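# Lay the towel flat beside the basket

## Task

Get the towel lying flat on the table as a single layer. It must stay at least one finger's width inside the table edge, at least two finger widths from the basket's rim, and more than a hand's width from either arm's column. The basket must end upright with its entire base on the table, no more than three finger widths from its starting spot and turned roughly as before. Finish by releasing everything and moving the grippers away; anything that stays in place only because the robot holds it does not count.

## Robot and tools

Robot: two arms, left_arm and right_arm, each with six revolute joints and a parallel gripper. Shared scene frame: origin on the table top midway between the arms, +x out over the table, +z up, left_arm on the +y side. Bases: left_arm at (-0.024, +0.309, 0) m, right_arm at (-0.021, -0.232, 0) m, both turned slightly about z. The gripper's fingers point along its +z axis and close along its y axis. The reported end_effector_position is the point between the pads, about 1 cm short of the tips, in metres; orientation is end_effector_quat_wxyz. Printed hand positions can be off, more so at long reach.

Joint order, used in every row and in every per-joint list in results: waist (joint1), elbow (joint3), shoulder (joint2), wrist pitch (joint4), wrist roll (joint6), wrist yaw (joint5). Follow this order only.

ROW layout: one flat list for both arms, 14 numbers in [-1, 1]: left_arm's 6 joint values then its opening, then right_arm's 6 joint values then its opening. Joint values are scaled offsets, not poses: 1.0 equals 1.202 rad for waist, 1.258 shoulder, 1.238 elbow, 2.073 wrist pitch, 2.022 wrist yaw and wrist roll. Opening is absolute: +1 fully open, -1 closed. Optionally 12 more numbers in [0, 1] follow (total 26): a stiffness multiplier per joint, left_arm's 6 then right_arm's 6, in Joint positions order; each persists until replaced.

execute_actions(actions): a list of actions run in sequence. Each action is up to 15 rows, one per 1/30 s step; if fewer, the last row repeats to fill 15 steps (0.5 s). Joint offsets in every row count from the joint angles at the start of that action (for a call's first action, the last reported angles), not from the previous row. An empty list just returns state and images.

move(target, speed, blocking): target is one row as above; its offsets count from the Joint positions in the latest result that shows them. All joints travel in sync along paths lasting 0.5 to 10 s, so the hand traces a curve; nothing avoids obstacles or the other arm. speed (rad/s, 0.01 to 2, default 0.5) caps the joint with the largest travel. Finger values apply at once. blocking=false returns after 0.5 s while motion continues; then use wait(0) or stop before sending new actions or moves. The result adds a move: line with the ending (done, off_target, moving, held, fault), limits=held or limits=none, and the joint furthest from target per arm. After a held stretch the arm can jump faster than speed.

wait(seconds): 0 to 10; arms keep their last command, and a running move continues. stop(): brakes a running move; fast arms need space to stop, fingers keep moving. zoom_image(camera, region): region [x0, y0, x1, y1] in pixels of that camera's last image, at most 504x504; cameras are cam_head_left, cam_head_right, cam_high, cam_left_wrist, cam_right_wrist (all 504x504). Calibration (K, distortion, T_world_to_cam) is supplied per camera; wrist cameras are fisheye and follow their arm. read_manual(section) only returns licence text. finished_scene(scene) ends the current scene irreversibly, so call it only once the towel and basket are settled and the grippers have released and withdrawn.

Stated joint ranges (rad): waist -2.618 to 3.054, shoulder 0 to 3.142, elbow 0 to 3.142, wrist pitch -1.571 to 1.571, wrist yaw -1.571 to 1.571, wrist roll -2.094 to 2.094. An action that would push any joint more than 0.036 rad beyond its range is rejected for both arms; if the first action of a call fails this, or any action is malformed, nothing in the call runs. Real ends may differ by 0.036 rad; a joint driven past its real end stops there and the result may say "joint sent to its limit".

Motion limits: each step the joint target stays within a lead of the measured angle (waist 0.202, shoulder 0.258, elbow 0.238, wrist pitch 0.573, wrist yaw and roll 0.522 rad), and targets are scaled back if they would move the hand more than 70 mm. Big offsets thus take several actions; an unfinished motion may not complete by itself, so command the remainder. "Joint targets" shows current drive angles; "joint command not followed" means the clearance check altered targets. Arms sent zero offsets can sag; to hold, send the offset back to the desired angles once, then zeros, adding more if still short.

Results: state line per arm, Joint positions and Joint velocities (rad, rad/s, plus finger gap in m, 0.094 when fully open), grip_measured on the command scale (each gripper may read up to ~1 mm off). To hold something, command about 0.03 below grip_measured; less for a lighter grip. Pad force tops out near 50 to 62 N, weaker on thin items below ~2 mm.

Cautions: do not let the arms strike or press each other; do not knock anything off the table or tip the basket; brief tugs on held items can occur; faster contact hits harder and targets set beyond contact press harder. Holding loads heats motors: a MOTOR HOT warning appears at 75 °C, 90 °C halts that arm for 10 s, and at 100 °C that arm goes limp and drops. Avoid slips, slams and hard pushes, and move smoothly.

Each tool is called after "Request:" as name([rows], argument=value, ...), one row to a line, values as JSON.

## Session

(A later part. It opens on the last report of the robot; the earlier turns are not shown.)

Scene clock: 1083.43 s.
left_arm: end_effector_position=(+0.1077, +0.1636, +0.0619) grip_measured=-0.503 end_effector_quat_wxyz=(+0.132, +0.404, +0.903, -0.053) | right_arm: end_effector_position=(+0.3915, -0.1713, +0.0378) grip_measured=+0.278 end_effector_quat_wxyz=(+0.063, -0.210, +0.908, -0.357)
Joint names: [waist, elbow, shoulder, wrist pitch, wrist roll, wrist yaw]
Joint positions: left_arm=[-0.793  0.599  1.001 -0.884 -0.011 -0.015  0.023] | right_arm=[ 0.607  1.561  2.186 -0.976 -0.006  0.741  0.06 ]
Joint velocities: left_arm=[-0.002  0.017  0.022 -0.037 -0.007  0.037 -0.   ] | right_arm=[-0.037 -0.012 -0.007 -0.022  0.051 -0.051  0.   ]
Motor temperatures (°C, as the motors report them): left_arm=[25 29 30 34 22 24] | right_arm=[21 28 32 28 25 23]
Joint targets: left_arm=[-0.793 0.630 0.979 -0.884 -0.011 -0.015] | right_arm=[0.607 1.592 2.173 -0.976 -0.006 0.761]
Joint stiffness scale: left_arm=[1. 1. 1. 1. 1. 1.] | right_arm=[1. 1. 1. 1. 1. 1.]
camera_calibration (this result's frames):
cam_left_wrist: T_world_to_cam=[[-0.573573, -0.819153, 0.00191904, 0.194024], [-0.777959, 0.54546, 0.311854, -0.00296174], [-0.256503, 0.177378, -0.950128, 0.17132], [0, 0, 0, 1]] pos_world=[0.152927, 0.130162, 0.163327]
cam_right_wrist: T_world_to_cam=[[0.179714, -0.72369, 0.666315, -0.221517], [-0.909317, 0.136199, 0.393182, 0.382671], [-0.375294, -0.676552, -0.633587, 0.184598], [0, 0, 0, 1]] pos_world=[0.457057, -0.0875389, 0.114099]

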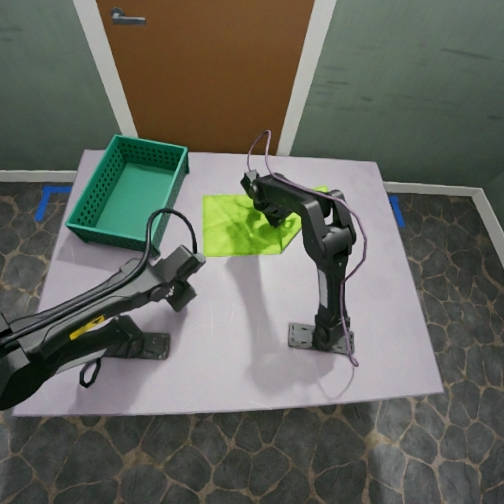

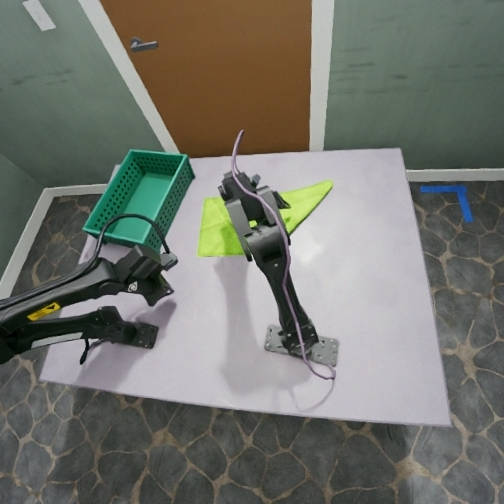

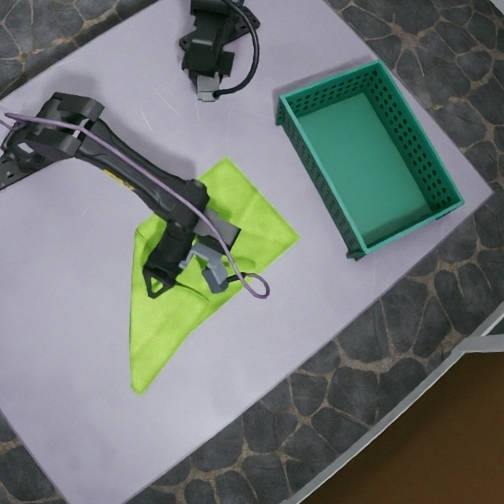

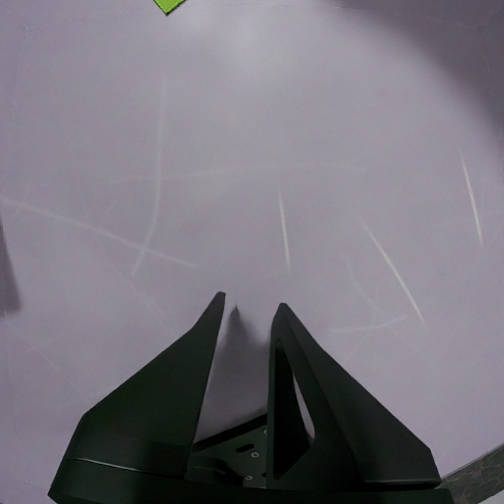

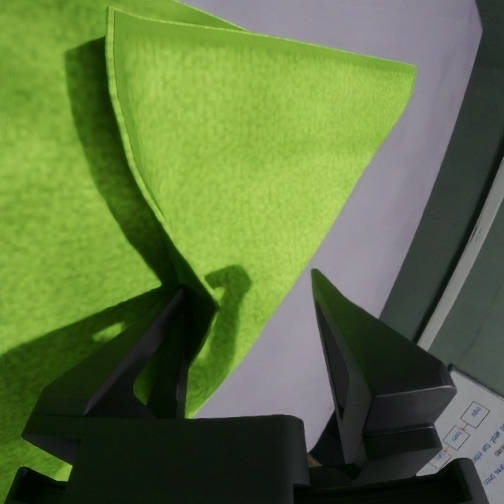

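Request:
execute_actions([
  [[0,0.025,-0.017,0,0,0,-0.5,0,0.025,-0.01,0,0,0.01,0.1],[0,0.025,-0.017,0,0,0,-0.5,0,0.025,-0.01,0,0,0.01,0.0],[0,0.025,-0.017,0,0,0,-0.5,0,0.025,-0.01,0,0,0.01,-0.1],[0,0.025,-0.017,0,0,0,-0.5,0,0.025,-0.01,0,0,0.01,-0.2],[0,0.025,-0.017,0,0,0,-0.5,0,0.025,-0.01,0,0,0.01,-0.3],[0,0.025,-0.017,0,0,0,-0.5,0,0.025,-0.01,0,0,0.01,-0.4],[0,0.025,-0.017,0,0,0,-0.5,0,0.025,-0.01,0,0,0.01,-0.5],[0,0.025,-0.017,0,0,0,-0.5,0,0.025,-0.01,0,0,0.01,-0.55],[0,0.025,-0.017,0,0,0,-0.5,0,0.025,-0.01,0,0,0.01,-0.6]],
])

Scene clock: 1092.80 s.
left_arm: end_effector_position=(+0.1077, +0.1636, +0.0619) grip_measured=-0.503 end_effector_quat_wxyz=(+0.132, +0.404, +0.903, -0.053) | right_arm: end_effector_position=(+0.3915, -0.1713, +0.0378) grip_measured=-0.598 end_effector_quat_wxyz=(+0.063, -0.210, +0.908, -0.357)
Joint names: [waist, elbow, shoulder, wrist pitch, wrist roll, wrist yaw]
Joint positions: left_arm=[-0.793  0.599  1.001 -0.884 -0.011 -0.015  0.023] | right_arm=[ 0.607  1.561  2.186 -0.976 -0.006  0.741  0.019]
Joint velocities: left_arm=[-0.002 -0.007 -0.007 -0.007  0.007  0.037 -0.   ] | right_arm=[ 0.007 -0.007  0.007 -0.051 -0.037  0.022  0.   ]
Motor temperatures (°C, as the motors report them): left_arm=[25 29 30 34 22 24] | right_arm=[21 28 32 28 25 23]
Joint targets: left_arm=[-0.793 0.630 0.979 -0.884 -0.011 -0.015] | right_arm=[0.607 1.592 2.173 -0.976 -0.006 0.761]
Joint stiffness scale: left_arm=[1. 1. 1. 1. 1. 1.] | right_arm=[1. 1. 1. 1. 1. 1.]
camera_calibration (this result's frames):
cam_left_wrist: T_world_to_cam=[[-0.573573, -0.819153, 0.00191904, 0.194024], [-0.777959, 0.54546, 0.311854, -0.00296174], [-0.256503, 0.177378, -0.950128, 0.17132], [0, 0, 0, 1]] pos_world=[0.152927, 0.130162, 0.163327]
cam_right_wrist: T_world_to_cam=[[0.179714, -0.72369, 0.666315, -0.221517], [-0.909317, 0.136199, 0.393182, 0.382671], [-0.375294, -0.676552, -0.633587, 0.184598], [0, 0, 0, 1]] pos_world=[0.457057, -0.0875389, 0.114099]

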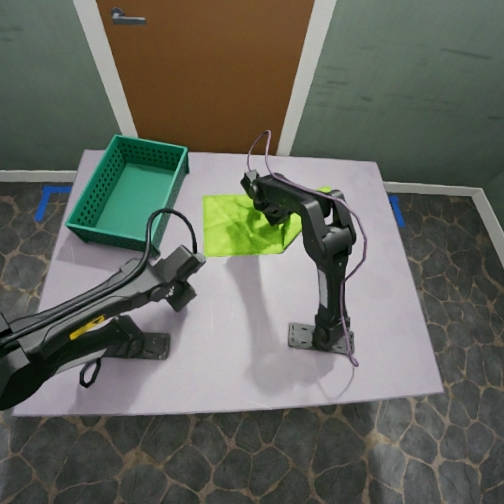

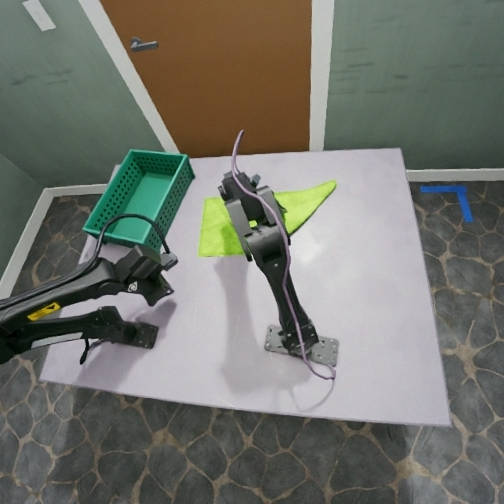

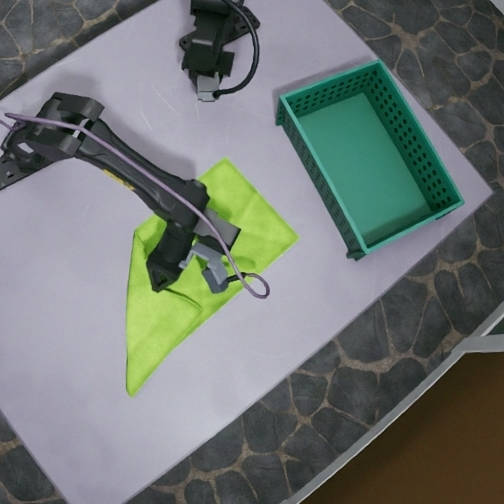

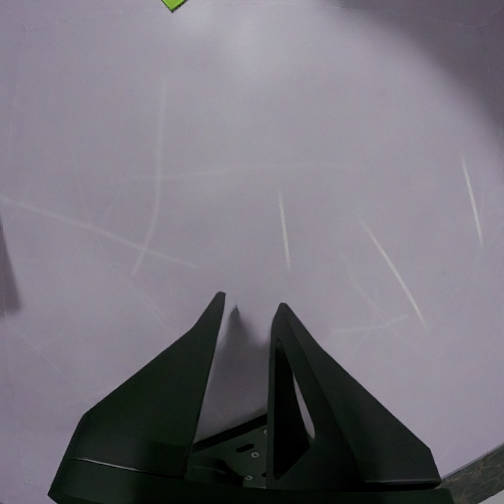

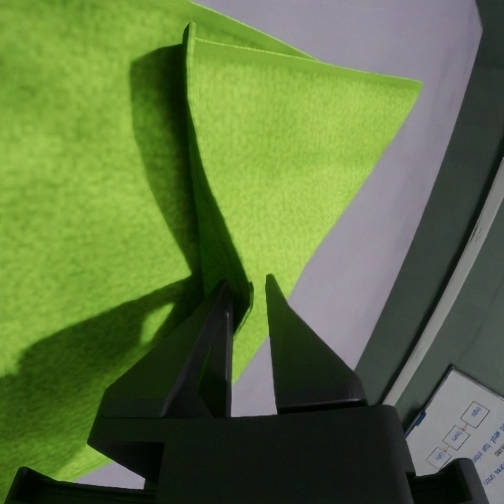

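The flap edge is lifted between the fingers. Close fully.

Request:
execute_actions([
  [[0,0.025,-0.017,0,0,0,-0.5,0,0.025,-0.01,0,0,0.01,-0.65],[0,0.025,-0.017,0,0,0,-0.5,0,0.025,-0.01,0,0,0.01,-0.7],[0,0.025,-0.017,0,0,0,-0.5,0,0.025,-0.01,0,0,0.01,-0.75],[0,0.025,-0.017,0,0,0,-0.5,0,0.025,-0.01,0,0,0.01,-0.8],[0,0.025,-0.017,0,0,0,-0.5,0,0.025,-0.01,0,0,0.01,-0.85],[0,0.025,-0.017,0,0,0,-0.5,0,0.025,-0.01,0,0,0.01,-0.9],[0,0.025,-0.017,0,0,0,-0.5,0,0.025,-0.01,0,0,0.01,-0.94],[0,0.025,-0.017,0,0,0,-0.5,0,0.025,-0.01,0,0,0.01,-0.97],[0,0.025,-0.017,0,0,0,-0.5,0,0.025,-0.01,0,0,0.01,-1.0]],
])

Scene clock: 1098.80 s.
left_arm: end_effector_position=(+0.1077, +0.1636, +0.0619) grip_measured=-0.503 end_effector_quat_wxyz=(+0.132, +0.404, +0.903, -0.053) | right_arm: end_effector_position=(+0.3915, -0.1713, +0.0378) grip_measured=-0.977 end_effector_quat_wxyz=(+0.063, -0.210, +0.908, -0.357)
Joint names: [waist, elbow, shoulder, wrist pitch, wrist roll, wrist yaw]
Joint positions: left_arm=[-0.793  0.599  1.001 -0.884 -0.011 -0.015  0.023] | right_arm=[ 0.607  1.561  2.186 -0.976 -0.006  0.741  0.001]
Joint velocities: left_arm=[-0.002 -0.012 -0.012  0.051 -0.037 -0.007  0.001] | right_arm=[-0.002 -0.012  0.007 -0.022  0.037 -0.007  0.   ]
Motor temperatures (°C, as the motors report them): left_arm=[25 29 30 33 22 24] | right_arm=[21 28 32 28 25 23]
Joint targets: left_arm=[-0.793 0.630 0.979 -0.884 -0.011 -0.015] | right_arm=[0.607 1.592 2.173 -0.976 -0.006 0.761]
Joint stiffness scale: left_arm=[1. 1. 1. 1. 1. 1.] | right_arm=[1. 1. 1. 1. 1. 1.]
camera_calibration (this result's frames):
cam_left_wrist: T_world_to_cam=[[-0.573573, -0.819153, 0.00191904, 0.194024], [-0.777959, 0.54546, 0.311854, -0.00296174], [-0.256503, 0.177378, -0.950128, 0.17132], [0, 0, 0, 1]] pos_world=[0.152927, 0.130162, 0.163327]
cam_right_wrist: T_world_to_cam=[[0.179714, -0.72369, 0.666315, -0.221517], [-0.909317, 0.136199, 0.393182, 0.382671], [-0.375294, -0.676552, -0.633587, 0.184598], [0, 0, 0, 1]] pos_world=[0.457057, -0.0875389, 0.114099]

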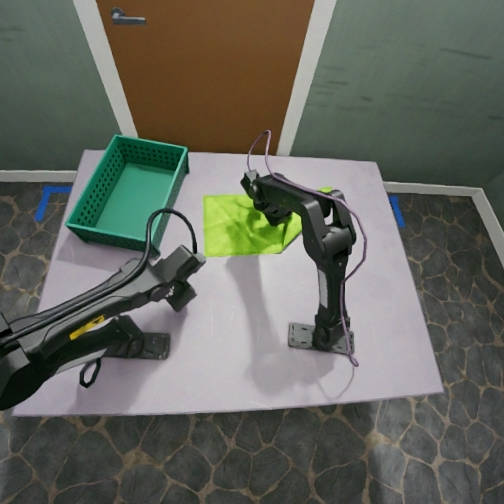

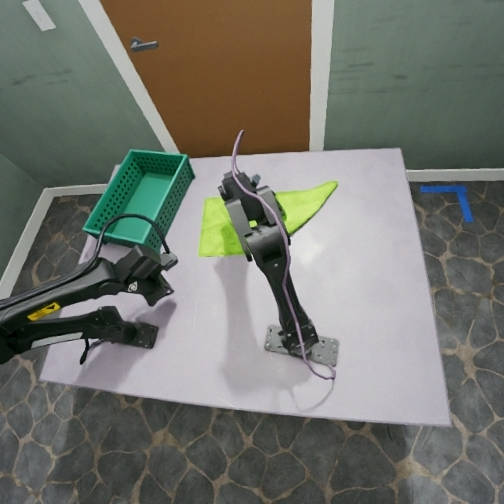

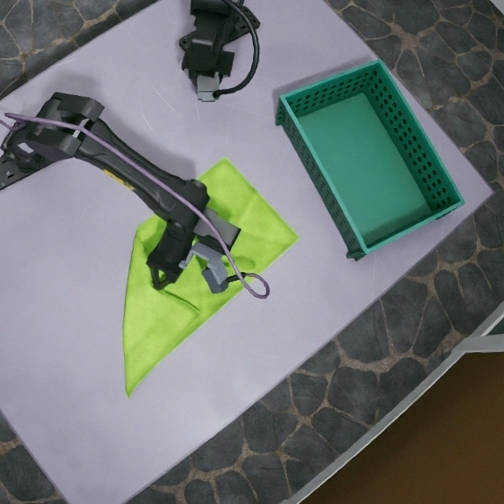

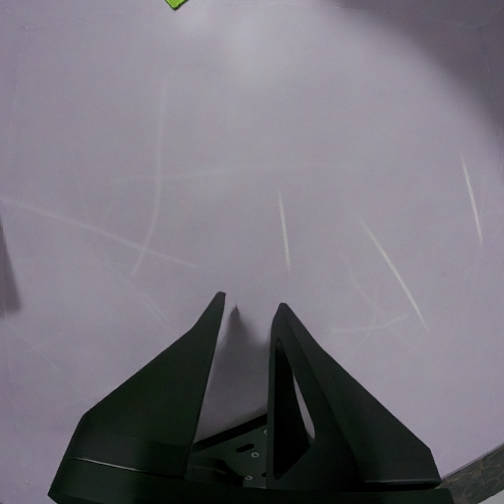

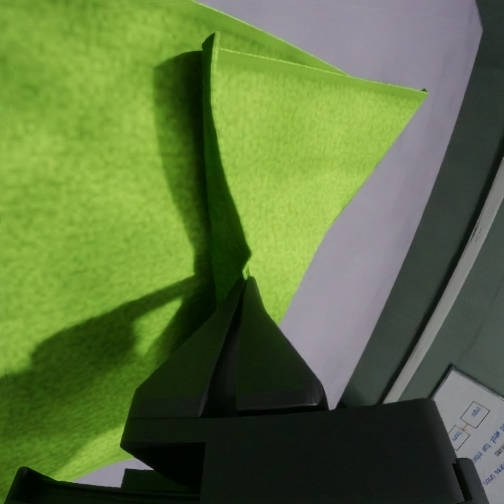

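Request:
move(target=[0,0.025,-0.017,0,0,0,-0.5,-0.353,0.008,-0.251,-0.114,0.339,-0.366,-1.0], speed=0.35)

Scene clock: 1126.80 s.
left_arm: end_effector_position=(+0.1077, +0.1636, +0.0619) grip_measured=-0.503 end_effector_quat_wxyz=(+0.132, +0.404, +0.903, -0.053) | right_arm: end_effector_position=(+0.3437, -0.2241, +0.0956) grip_measured=-0.978 end_effector_quat_wxyz=(+0.018, +0.320, +0.947, +0.005)
Joint names: [waist, elbow, shoulder, wrist pitch, wrist roll, wrist yaw]
Joint positions: left_arm=[-0.793  0.599  1.001 -0.884 -0.011 -0.015  0.023] | right_arm=[ 0.191  1.561  1.899 -1.196  0.671  0.002  0.001]
Joint velocities: left_arm=[-0.007  0.007  0.002  0.007  0.037 -0.037 -0.001] | right_arm=[-0.037 -0.022 -0.012  0.007  0.037 -0.022 -0.001]
Motor temperatures (°C, as the motors report them): left_arm=[25 29 29 33 22 24] | right_arm=[21 28 33 27 25 23]
Joint targets: left_arm=[-0.793 0.630 0.979 -0.884 -0.011 -0.015] | right_arm=[0.183 1.571 1.870 -1.212 0.679 0.001]
Joint stiffness scale: left_arm=[1. 1. 1. 1. 1. 1.] | right_arm=[1. 1. 1. 1. 1. 1.]
move: off_target (left_arm, right_arm); limits=none; left_arm: farthest joint: the elbow, 0.031 radians from its target (0.031 radians at the start); right_arm: farthest joint: the shoulder, 0.028 radians from its target (0.316 radians at the start)
camera_calibration (this result's frames):
cam_left_wrist: T_world_to_cam=[[-0.573573, -0.819153, 0.00191904, 0.194024], [-0.777959, 0.54546, 0.311854, -0.00296174], [-0.256503, 0.177378, -0.950128, 0.17132], [0, 0, 0, 1]] pos_world=[0.152927, 0.130162, 0.163327]
cam_right_wrist: T_world_to_cam=[[-0.731151, -0.681468, -0.0319277, 0.0996477], [-0.562224, 0.575383, 0.594002, 0.283528], [-0.386423, 0.452255, -0.80383, 0.440596], [0, 0, 0, 1]] pos_world=[0.40252, -0.294492, 0.18893]

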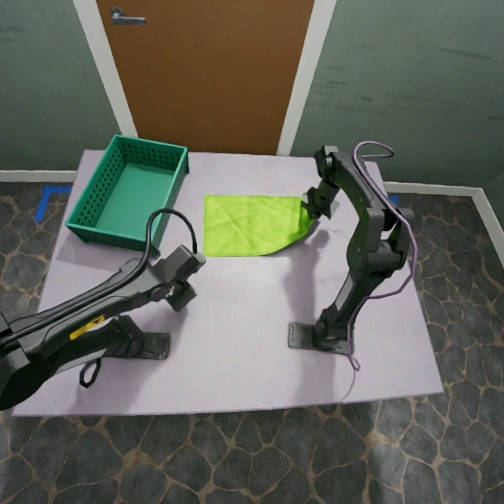

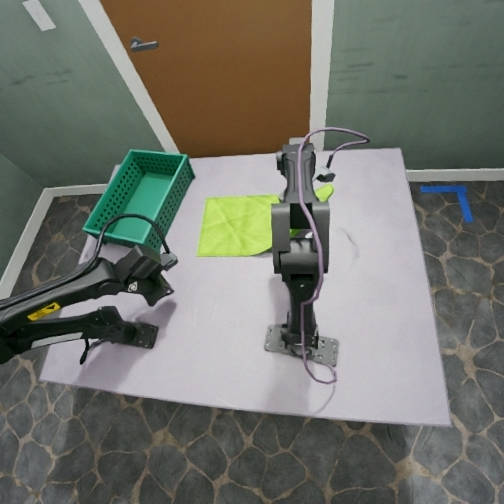

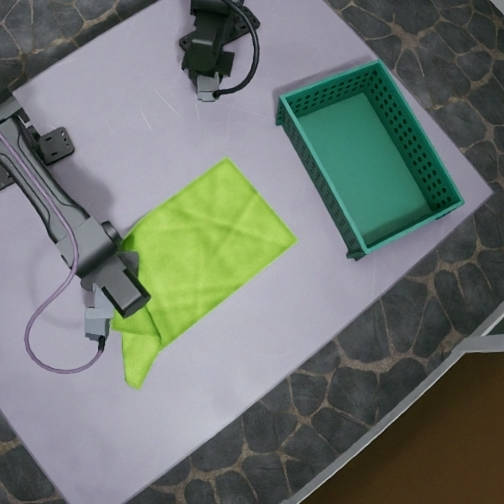

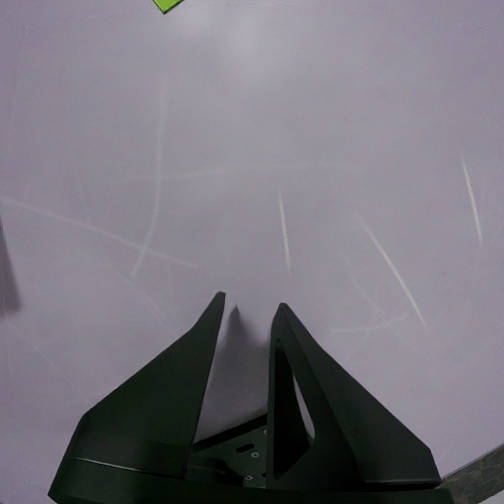

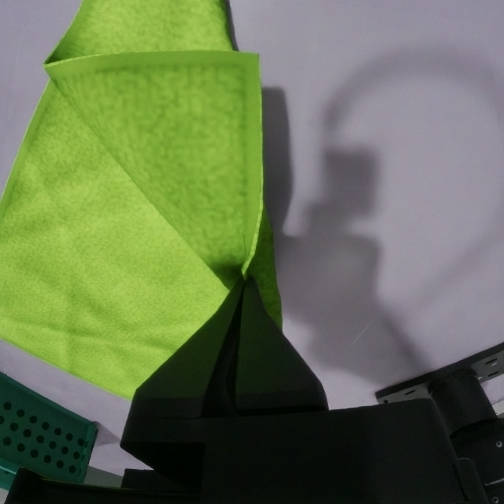

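Request:
move(target=[0,0.025,-0.017,0,0,0,-0.5,-0.196,-0.79,-0.523,0.393,0.346,0,-1.0], speed=0.45)

Scene clock: 1140.37 s.
left_arm: end_effector_position=(+0.1077, +0.1636, +0.0619) grip_measured=-0.503 end_effector_quat_wxyz=(+0.132, +0.404, +0.903, -0.053) | right_arm: end_effector_position=(+0.2597, -0.2880, +0.0441) grip_measured=-0.978 end_effector_quat_wxyz=(+0.202, +0.685, +0.687, +0.135)
Joint names: [waist, elbow, shoulder, wrist pitch, wrist roll, wrist yaw]
Joint positions: left_arm=[-0.793  0.599  1.001 -0.884 -0.011 -0.015  0.023] | right_arm=[-0.031  0.588  1.268 -0.401  1.366 -0.003  0.001]
Joint velocities: left_arm=[-0.012 -0.002 -0.007  0.037 -0.022 -0.022  0.001] | right_arm=[0.007 0.002 0.027 0.051 0.022 0.007 0.001]
Motor temperatures (°C, as the motors report them): left_arm=[25 29 29 33 22 24] | right_arm=[21 28 32 27 25 23]
Joint targets: left_arm=[-0.793 0.630 0.979 -0.884 -0.011 -0.015] | right_arm=[-0.044 0.582 1.241 -0.381 1.370 0.002]
Joint stiffness scale: left_arm=[1. 1. 1. 1. 1. 1.] | right_arm=[1. 1. 1. 1. 1. 1.]
move: off_target (left_arm, right_arm); limits=none; left_arm: farthest joint: the elbow, 0.031 radians from its target (0.031 radians at the start); right_arm: farthest joint: the shoulder, 0.027 radians from its target (0.658 radians at the start)
camera_calibration (this result's frames):
cam_left_wrist: T_world_to_cam=[[-0.573573, -0.819153, 0.00191904, 0.194024], [-0.777959, 0.54546, 0.311854, -0.00296174], [-0.256503, 0.177378, -0.950128, 0.17132], [0, 0, 0, 1]] pos_world=[0.152927, 0.130162, 0.163327]
cam_right_wrist: T_world_to_cam=[[-0.867701, 0.142563, -0.476204, 0.285431], [-0.153552, 0.834267, 0.529548, 0.274966], [0.472775, 0.532611, -0.702004, 0.191203], [0, 0, 0, 1]] pos_world=[0.199495, -0.371924, 0.124541]

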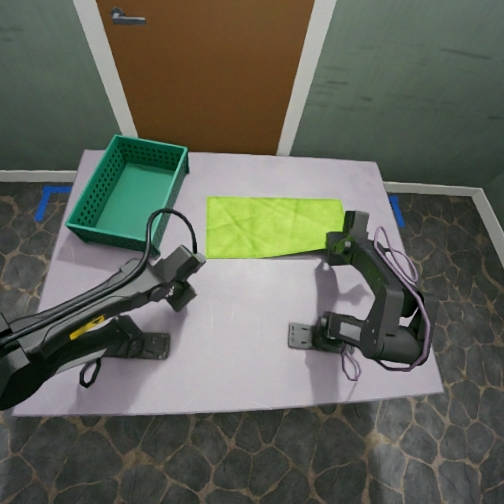

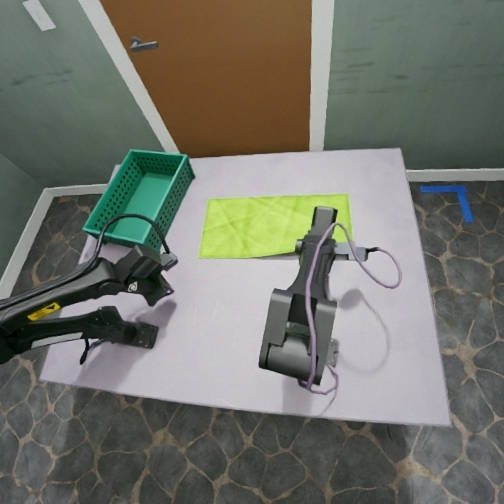

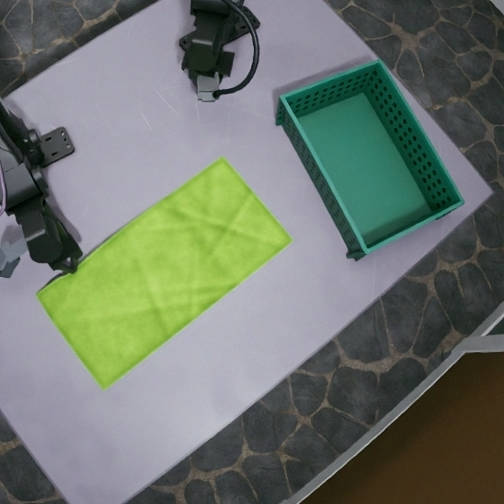

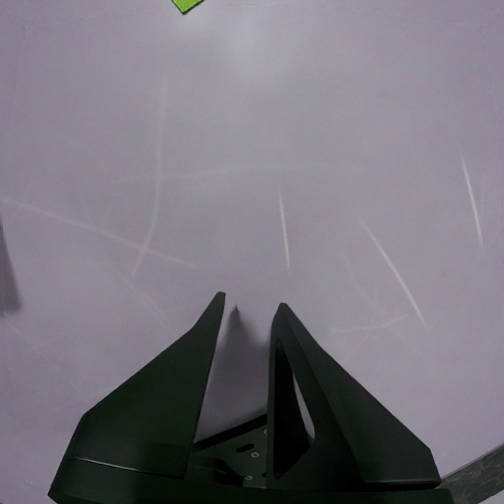

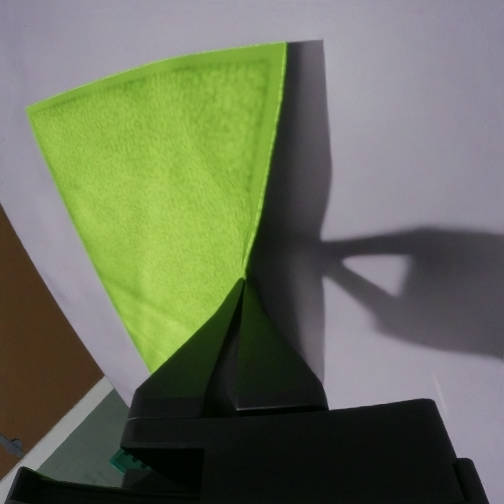

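Request:
move(target=[0,0.025,-0.017,0,0,0,-0.5,-0.076,0.0,0.054,0.008,-0.04,0,-1.0], speed=0.15)

Request:
execute_actions([
  [[0,0.025,-0.017,0,0,0,-0.5,0,0.0,-0.01,0,0,0,-0.9],[0,0.025,-0.017,0,0,0,-0.5,0,0.0,-0.01,0,0,0,-0.85],[0,0.025,-0.017,0,0,0,-0.5,0,0.0,-0.01,0,0,0,-0.8],[0,0.025,-0.017,0,0,0,-0.5,0,0.0,-0.01,0,0,0,-0.75],[0,0.025,-0.017,0,0,0,-0.5,0,0.0,-0.01,0,0,0,-0.7]],
])

Scene clock: 1159.53 s.
left_arm: end_effector_position=(+0.1077, +0.1636, +0.0619) grip_measured=-0.503 end_effector_quat_wxyz=(+0.132, +0.404, +0.903, -0.053) | right_arm: end_effector_position=(+0.2500, -0.3076, +0.0282) grip_measured=-0.978 end_effector_quat_wxyz=(+0.185, +0.693, +0.688, +0.107)
Joint names: [waist, elbow, shoulder, wrist pitch, wrist roll, wrist yaw]
Joint positions: left_arm=[-0.793  0.599  1.001 -0.884 -0.011 -0.015  0.023] | right_arm=[-0.109  0.588  1.328 -0.4    1.298 -0.008  0.001]
Joint velocities: left_arm=[-0.017 -0.012 -0.002 -0.037 -0.007  0.022 -0.   ] | right_arm=[-0.017 -0.002  0.017  0.037  0.081  0.051 -0.   ]
Motor temperatures (°C, as the motors report them): left_arm=[25 29 29 33 22 24] | right_arm=[22 28 30 29 25 23]
Joint targets: left_arm=[-0.793 0.630 0.979 -0.884 -0.011 -0.015] | right_arm=[-0.123 0.588 1.335 -0.384 1.285 -0.003]
Joint stiffness scale: left_arm=[1. 1. 1. 1. 1. 1.] | right_arm=[1. 1. 1. 1. 1. 1.]
move: off_target (left_arm); limits=none; left_arm: farthest joint: the elbow, 0.031 radians from its target (0.031 radians at the start); right_arm: farthest joint: the wrist pitch, 0.015 radians from its target (0.016 radians at the start)
camera_calibration (this result's frames):
cam_left_wrist: T_world_to_cam=[[-0.573573, -0.819153, 0.00191904, 0.194024], [-0.777959, 0.54546, 0.311854, -0.00296174], [-0.256503, 0.177378, -0.950128, 0.17132], [0, 0, 0, 1]] pos_world=[0.152927, 0.130162, 0.163327]
cam_right_wrist: T_world_to_cam=[[-0.894188, 0.151083, -0.421428, 0.279945], [-0.107001, 0.841932, 0.528868, 0.288998], [0.434717, 0.518001, -0.736679, 0.201014], [0, 0, 0, 1]] pos_world=[0.193862, -0.389737, 0.113218]

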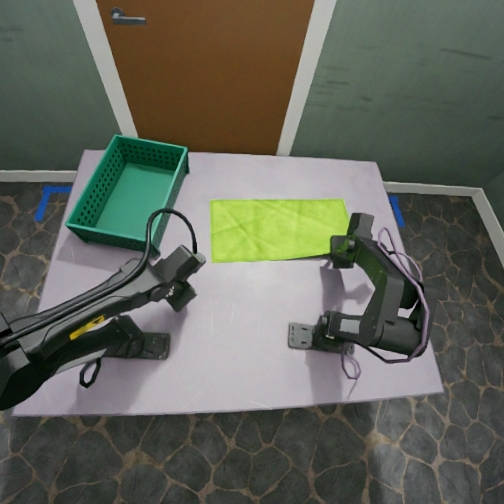

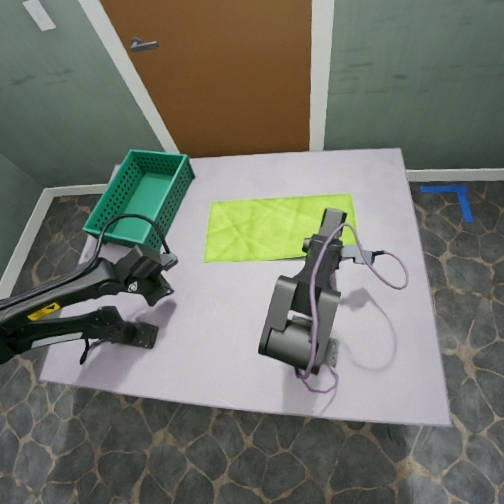

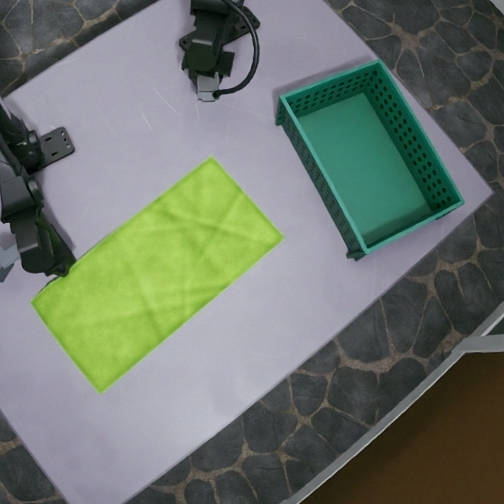

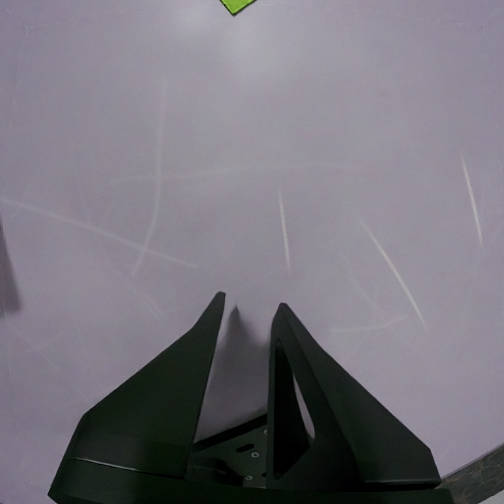

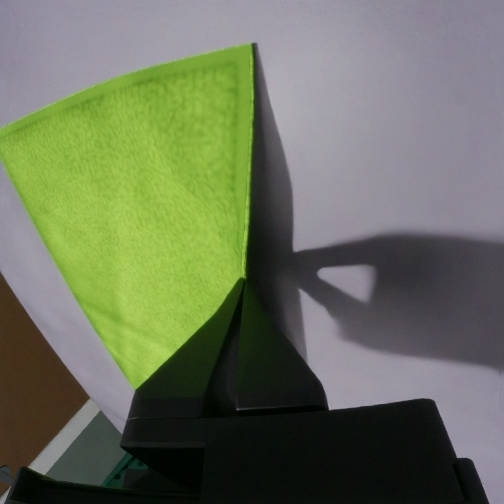

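Scene clock: 1160.03 s.
left_arm: end_effector_position=(+0.1077, +0.1636, +0.0619) grip_measured=-0.503 end_effector_quat_wxyz=(+0.132, +0.404, +0.903, -0.053) | right_arm: end_effector_position=(+0.2500, -0.3075, +0.0282) grip_measured=-0.702 end_effector_quat_wxyz=(+0.185, +0.693, +0.688, +0.108)
Joint names: [waist, elbow, shoulder, wrist pitch, wrist roll, wrist yaw]
Joint positions: left_arm=[-0.793  0.599  1.001 -0.884 -0.011 -0.015  0.023] | right_arm=[-0.109  0.588  1.328 -0.4    1.298 -0.008  0.014]
Joint velocities: left_arm=[ 0.002  0.002  0.012 -0.037  0.022 -0.007 -0.002] | right_arm=[-0.027 -0.007 -0.007 -0.037 -0.037 -0.066 -0.001]
Motor temperatures (°C, as the motors report them): left_arm=[25 29 29 33 22 24] | right_arm=[22 28 30 29 25 23]
Joint targets: left_arm=[-0.793 0.630 0.979 -0.884 -0.011 -0.015] | right_arm=[-0.109 0.588 1.316 -0.400 1.298 -0.007]
Joint stiffness scale: left_arm=[1. 1. 1. 1. 1. 1.] | right_arm=[1. 1. 1. 1. 1. 1.]
camera_calibration (this result's frames):
cam_left_wrist: T_world_to_cam=[[-0.573573, -0.819153, 0.00191904, 0.194024], [-0.777959, 0.54546, 0.311854, -0.00296174], [-0.256503, 0.177378, -0.950128, 0.17132], [0, 0, 0, 1]] pos_world=[0.152927, 0.130162, 0.163327]
cam_right_wrist: T_world_to_cam=[[-0.894155, 0.151079, -0.4215, 0.279951], [-0.107371, 0.841545, 0.529408, 0.28885], [0.434693, 0.51863, -0.736251, 0.201118], [0, 0, 0, 1]] pos_world=[0.193909, -0.389681, 0.113153]

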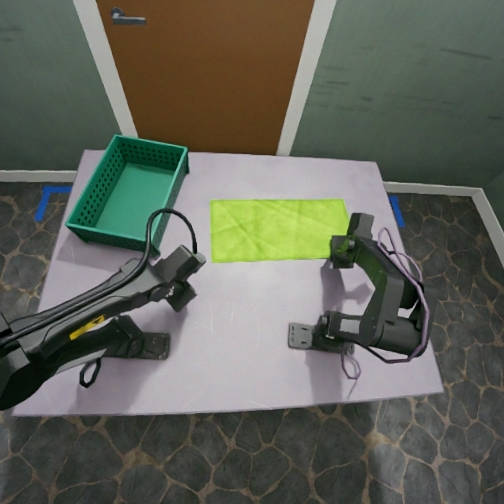

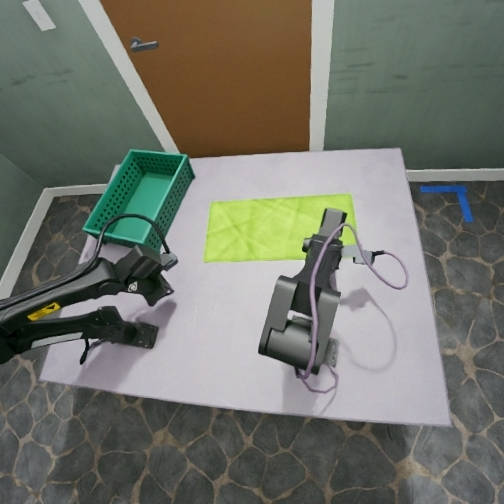

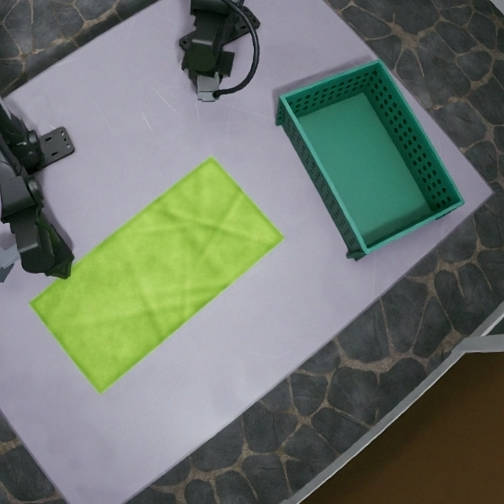

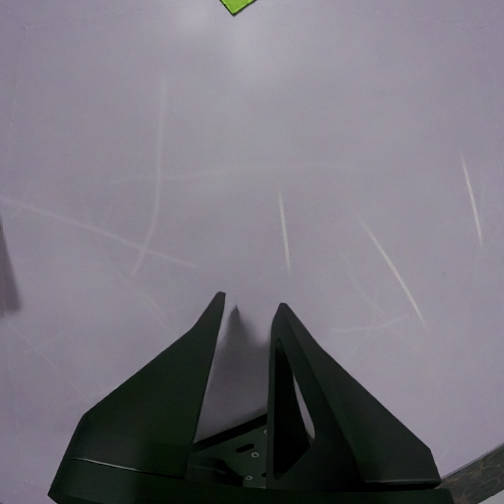

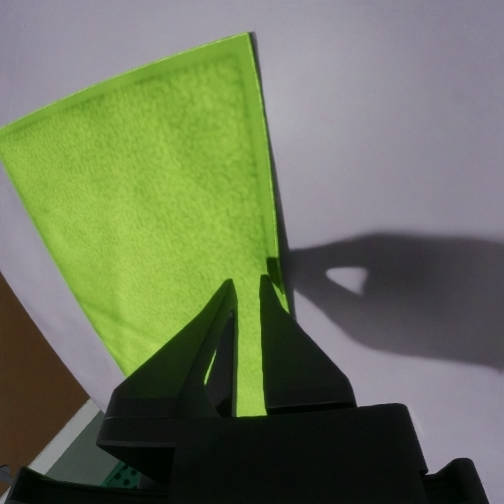

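Request:
move(target=[0,0.2,-0.2,-0.1,0,0,0.0,0,0.195,-0.52,-0.43,0,0,0.0], speed=0.7)

Scene clock: 1167.87 s.
left_arm: end_effector_position=(+0.1103, +0.1606, +0.1610) grip_measured=-0.003 end_effector_quat_wxyz=(+0.247, +0.393, +0.880, -0.106) | right_arm: end_effector_position=(+0.1248, -0.2710, +0.1451) grip_measured=-0.002 end_effector_quat_wxyz=(+0.174, +0.695, +0.690, +0.102)
Joint names: [waist, elbow, shoulder, wrist pitch, wrist roll, wrist yaw]
Joint positions: left_arm=[-0.793  0.816  0.767 -1.076 -0.011 -0.015  0.047] | right_arm=[-0.109  0.801  0.69  -1.276  1.298 -0.01   0.047]
Joint velocities: left_arm=[ 0.002  0.002 -0.002  0.007  0.007 -0.007 -0.   ] | right_arm=[ 0.002 -0.012  0.002  0.007  0.037  0.007 -0.001]
Motor temperatures (°C, as the motors report them): left_arm=[25 29 29 33 22 24] | right_arm=[21 28 30 29 25 23]
Joint targets: left_arm=[-0.793 0.847 0.749 -1.091 -0.011 -0.015] | right_arm=[-0.109 0.830 0.675 -1.291 1.298 -0.008]
Joint stiffness scale: left_arm=[1. 1. 1. 1. 1. 1.] | right_arm=[1. 1. 1. 1. 1. 1.]
move: off_target (left_arm, right_arm); limits=none; left_arm: farthest joint: the elbow, 0.031 radians from its target (0.248 radians at the start); right_arm: farthest joint: the elbow, 0.029 radians from its target (0.241 radians at the start)
camera_calibration (this result's frames):
cam_left_wrist: T_world_to_cam=[[-0.579178, -0.8127, 0.0638072, 0.182504], [-0.810158, 0.582522, 0.0656693, 0.00695715], [-0.0905386, -0.0136596, -0.995799, 0.286443], [0, 0, 0, 1]] pos_world=[0.137273, 0.148181, 0.273138]
cam_right_wrist: T_world_to_cam=[[-0.903867, 0.153893, -0.399176, 0.210468], [-0.0953747, 0.837093, 0.538682, 0.178793], [0.417047, 0.524968, -0.741943, 0.327476], [0, 0, 0, 1]] pos_world=[0.0707144, -0.35397, 0.23067]

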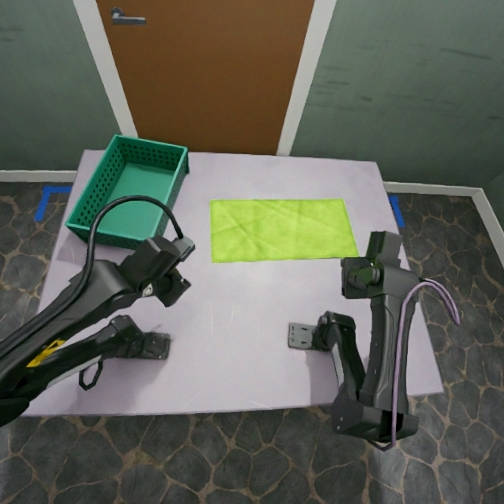

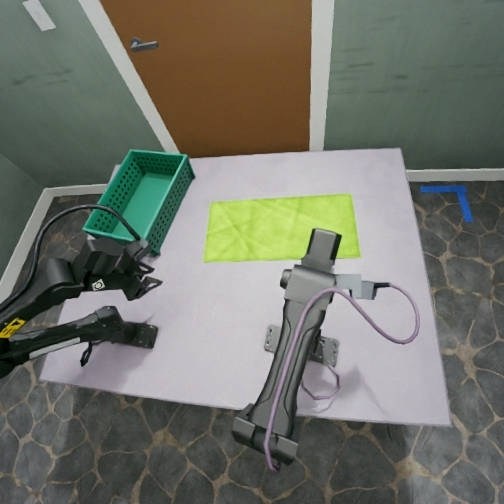

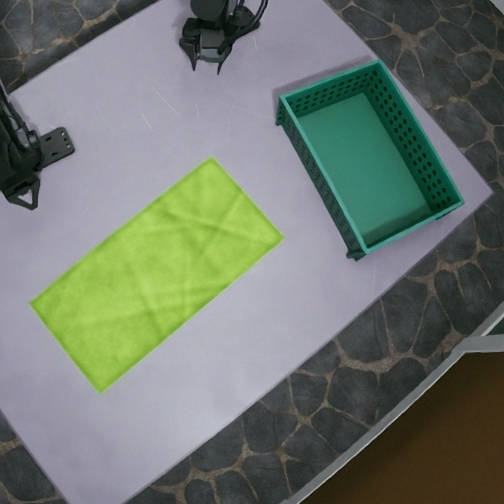

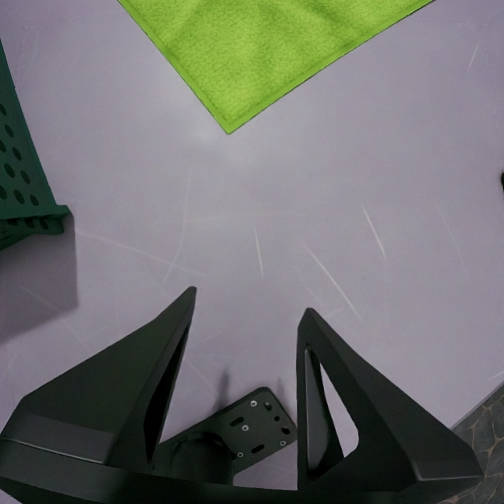

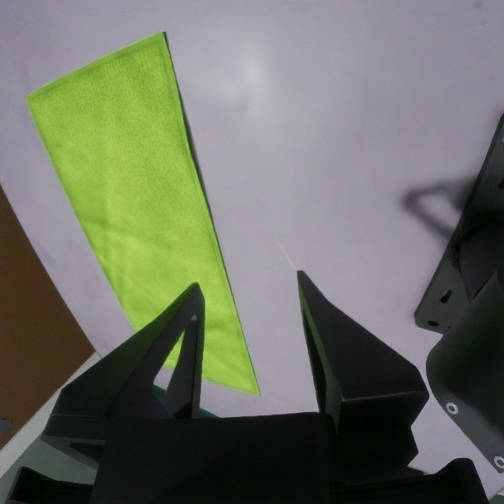

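The towel is now flat in a single layer and clear of the table edge, basket and arm columns.

Request:
finished_scene(scene=2)

The scene is finished: the task was done.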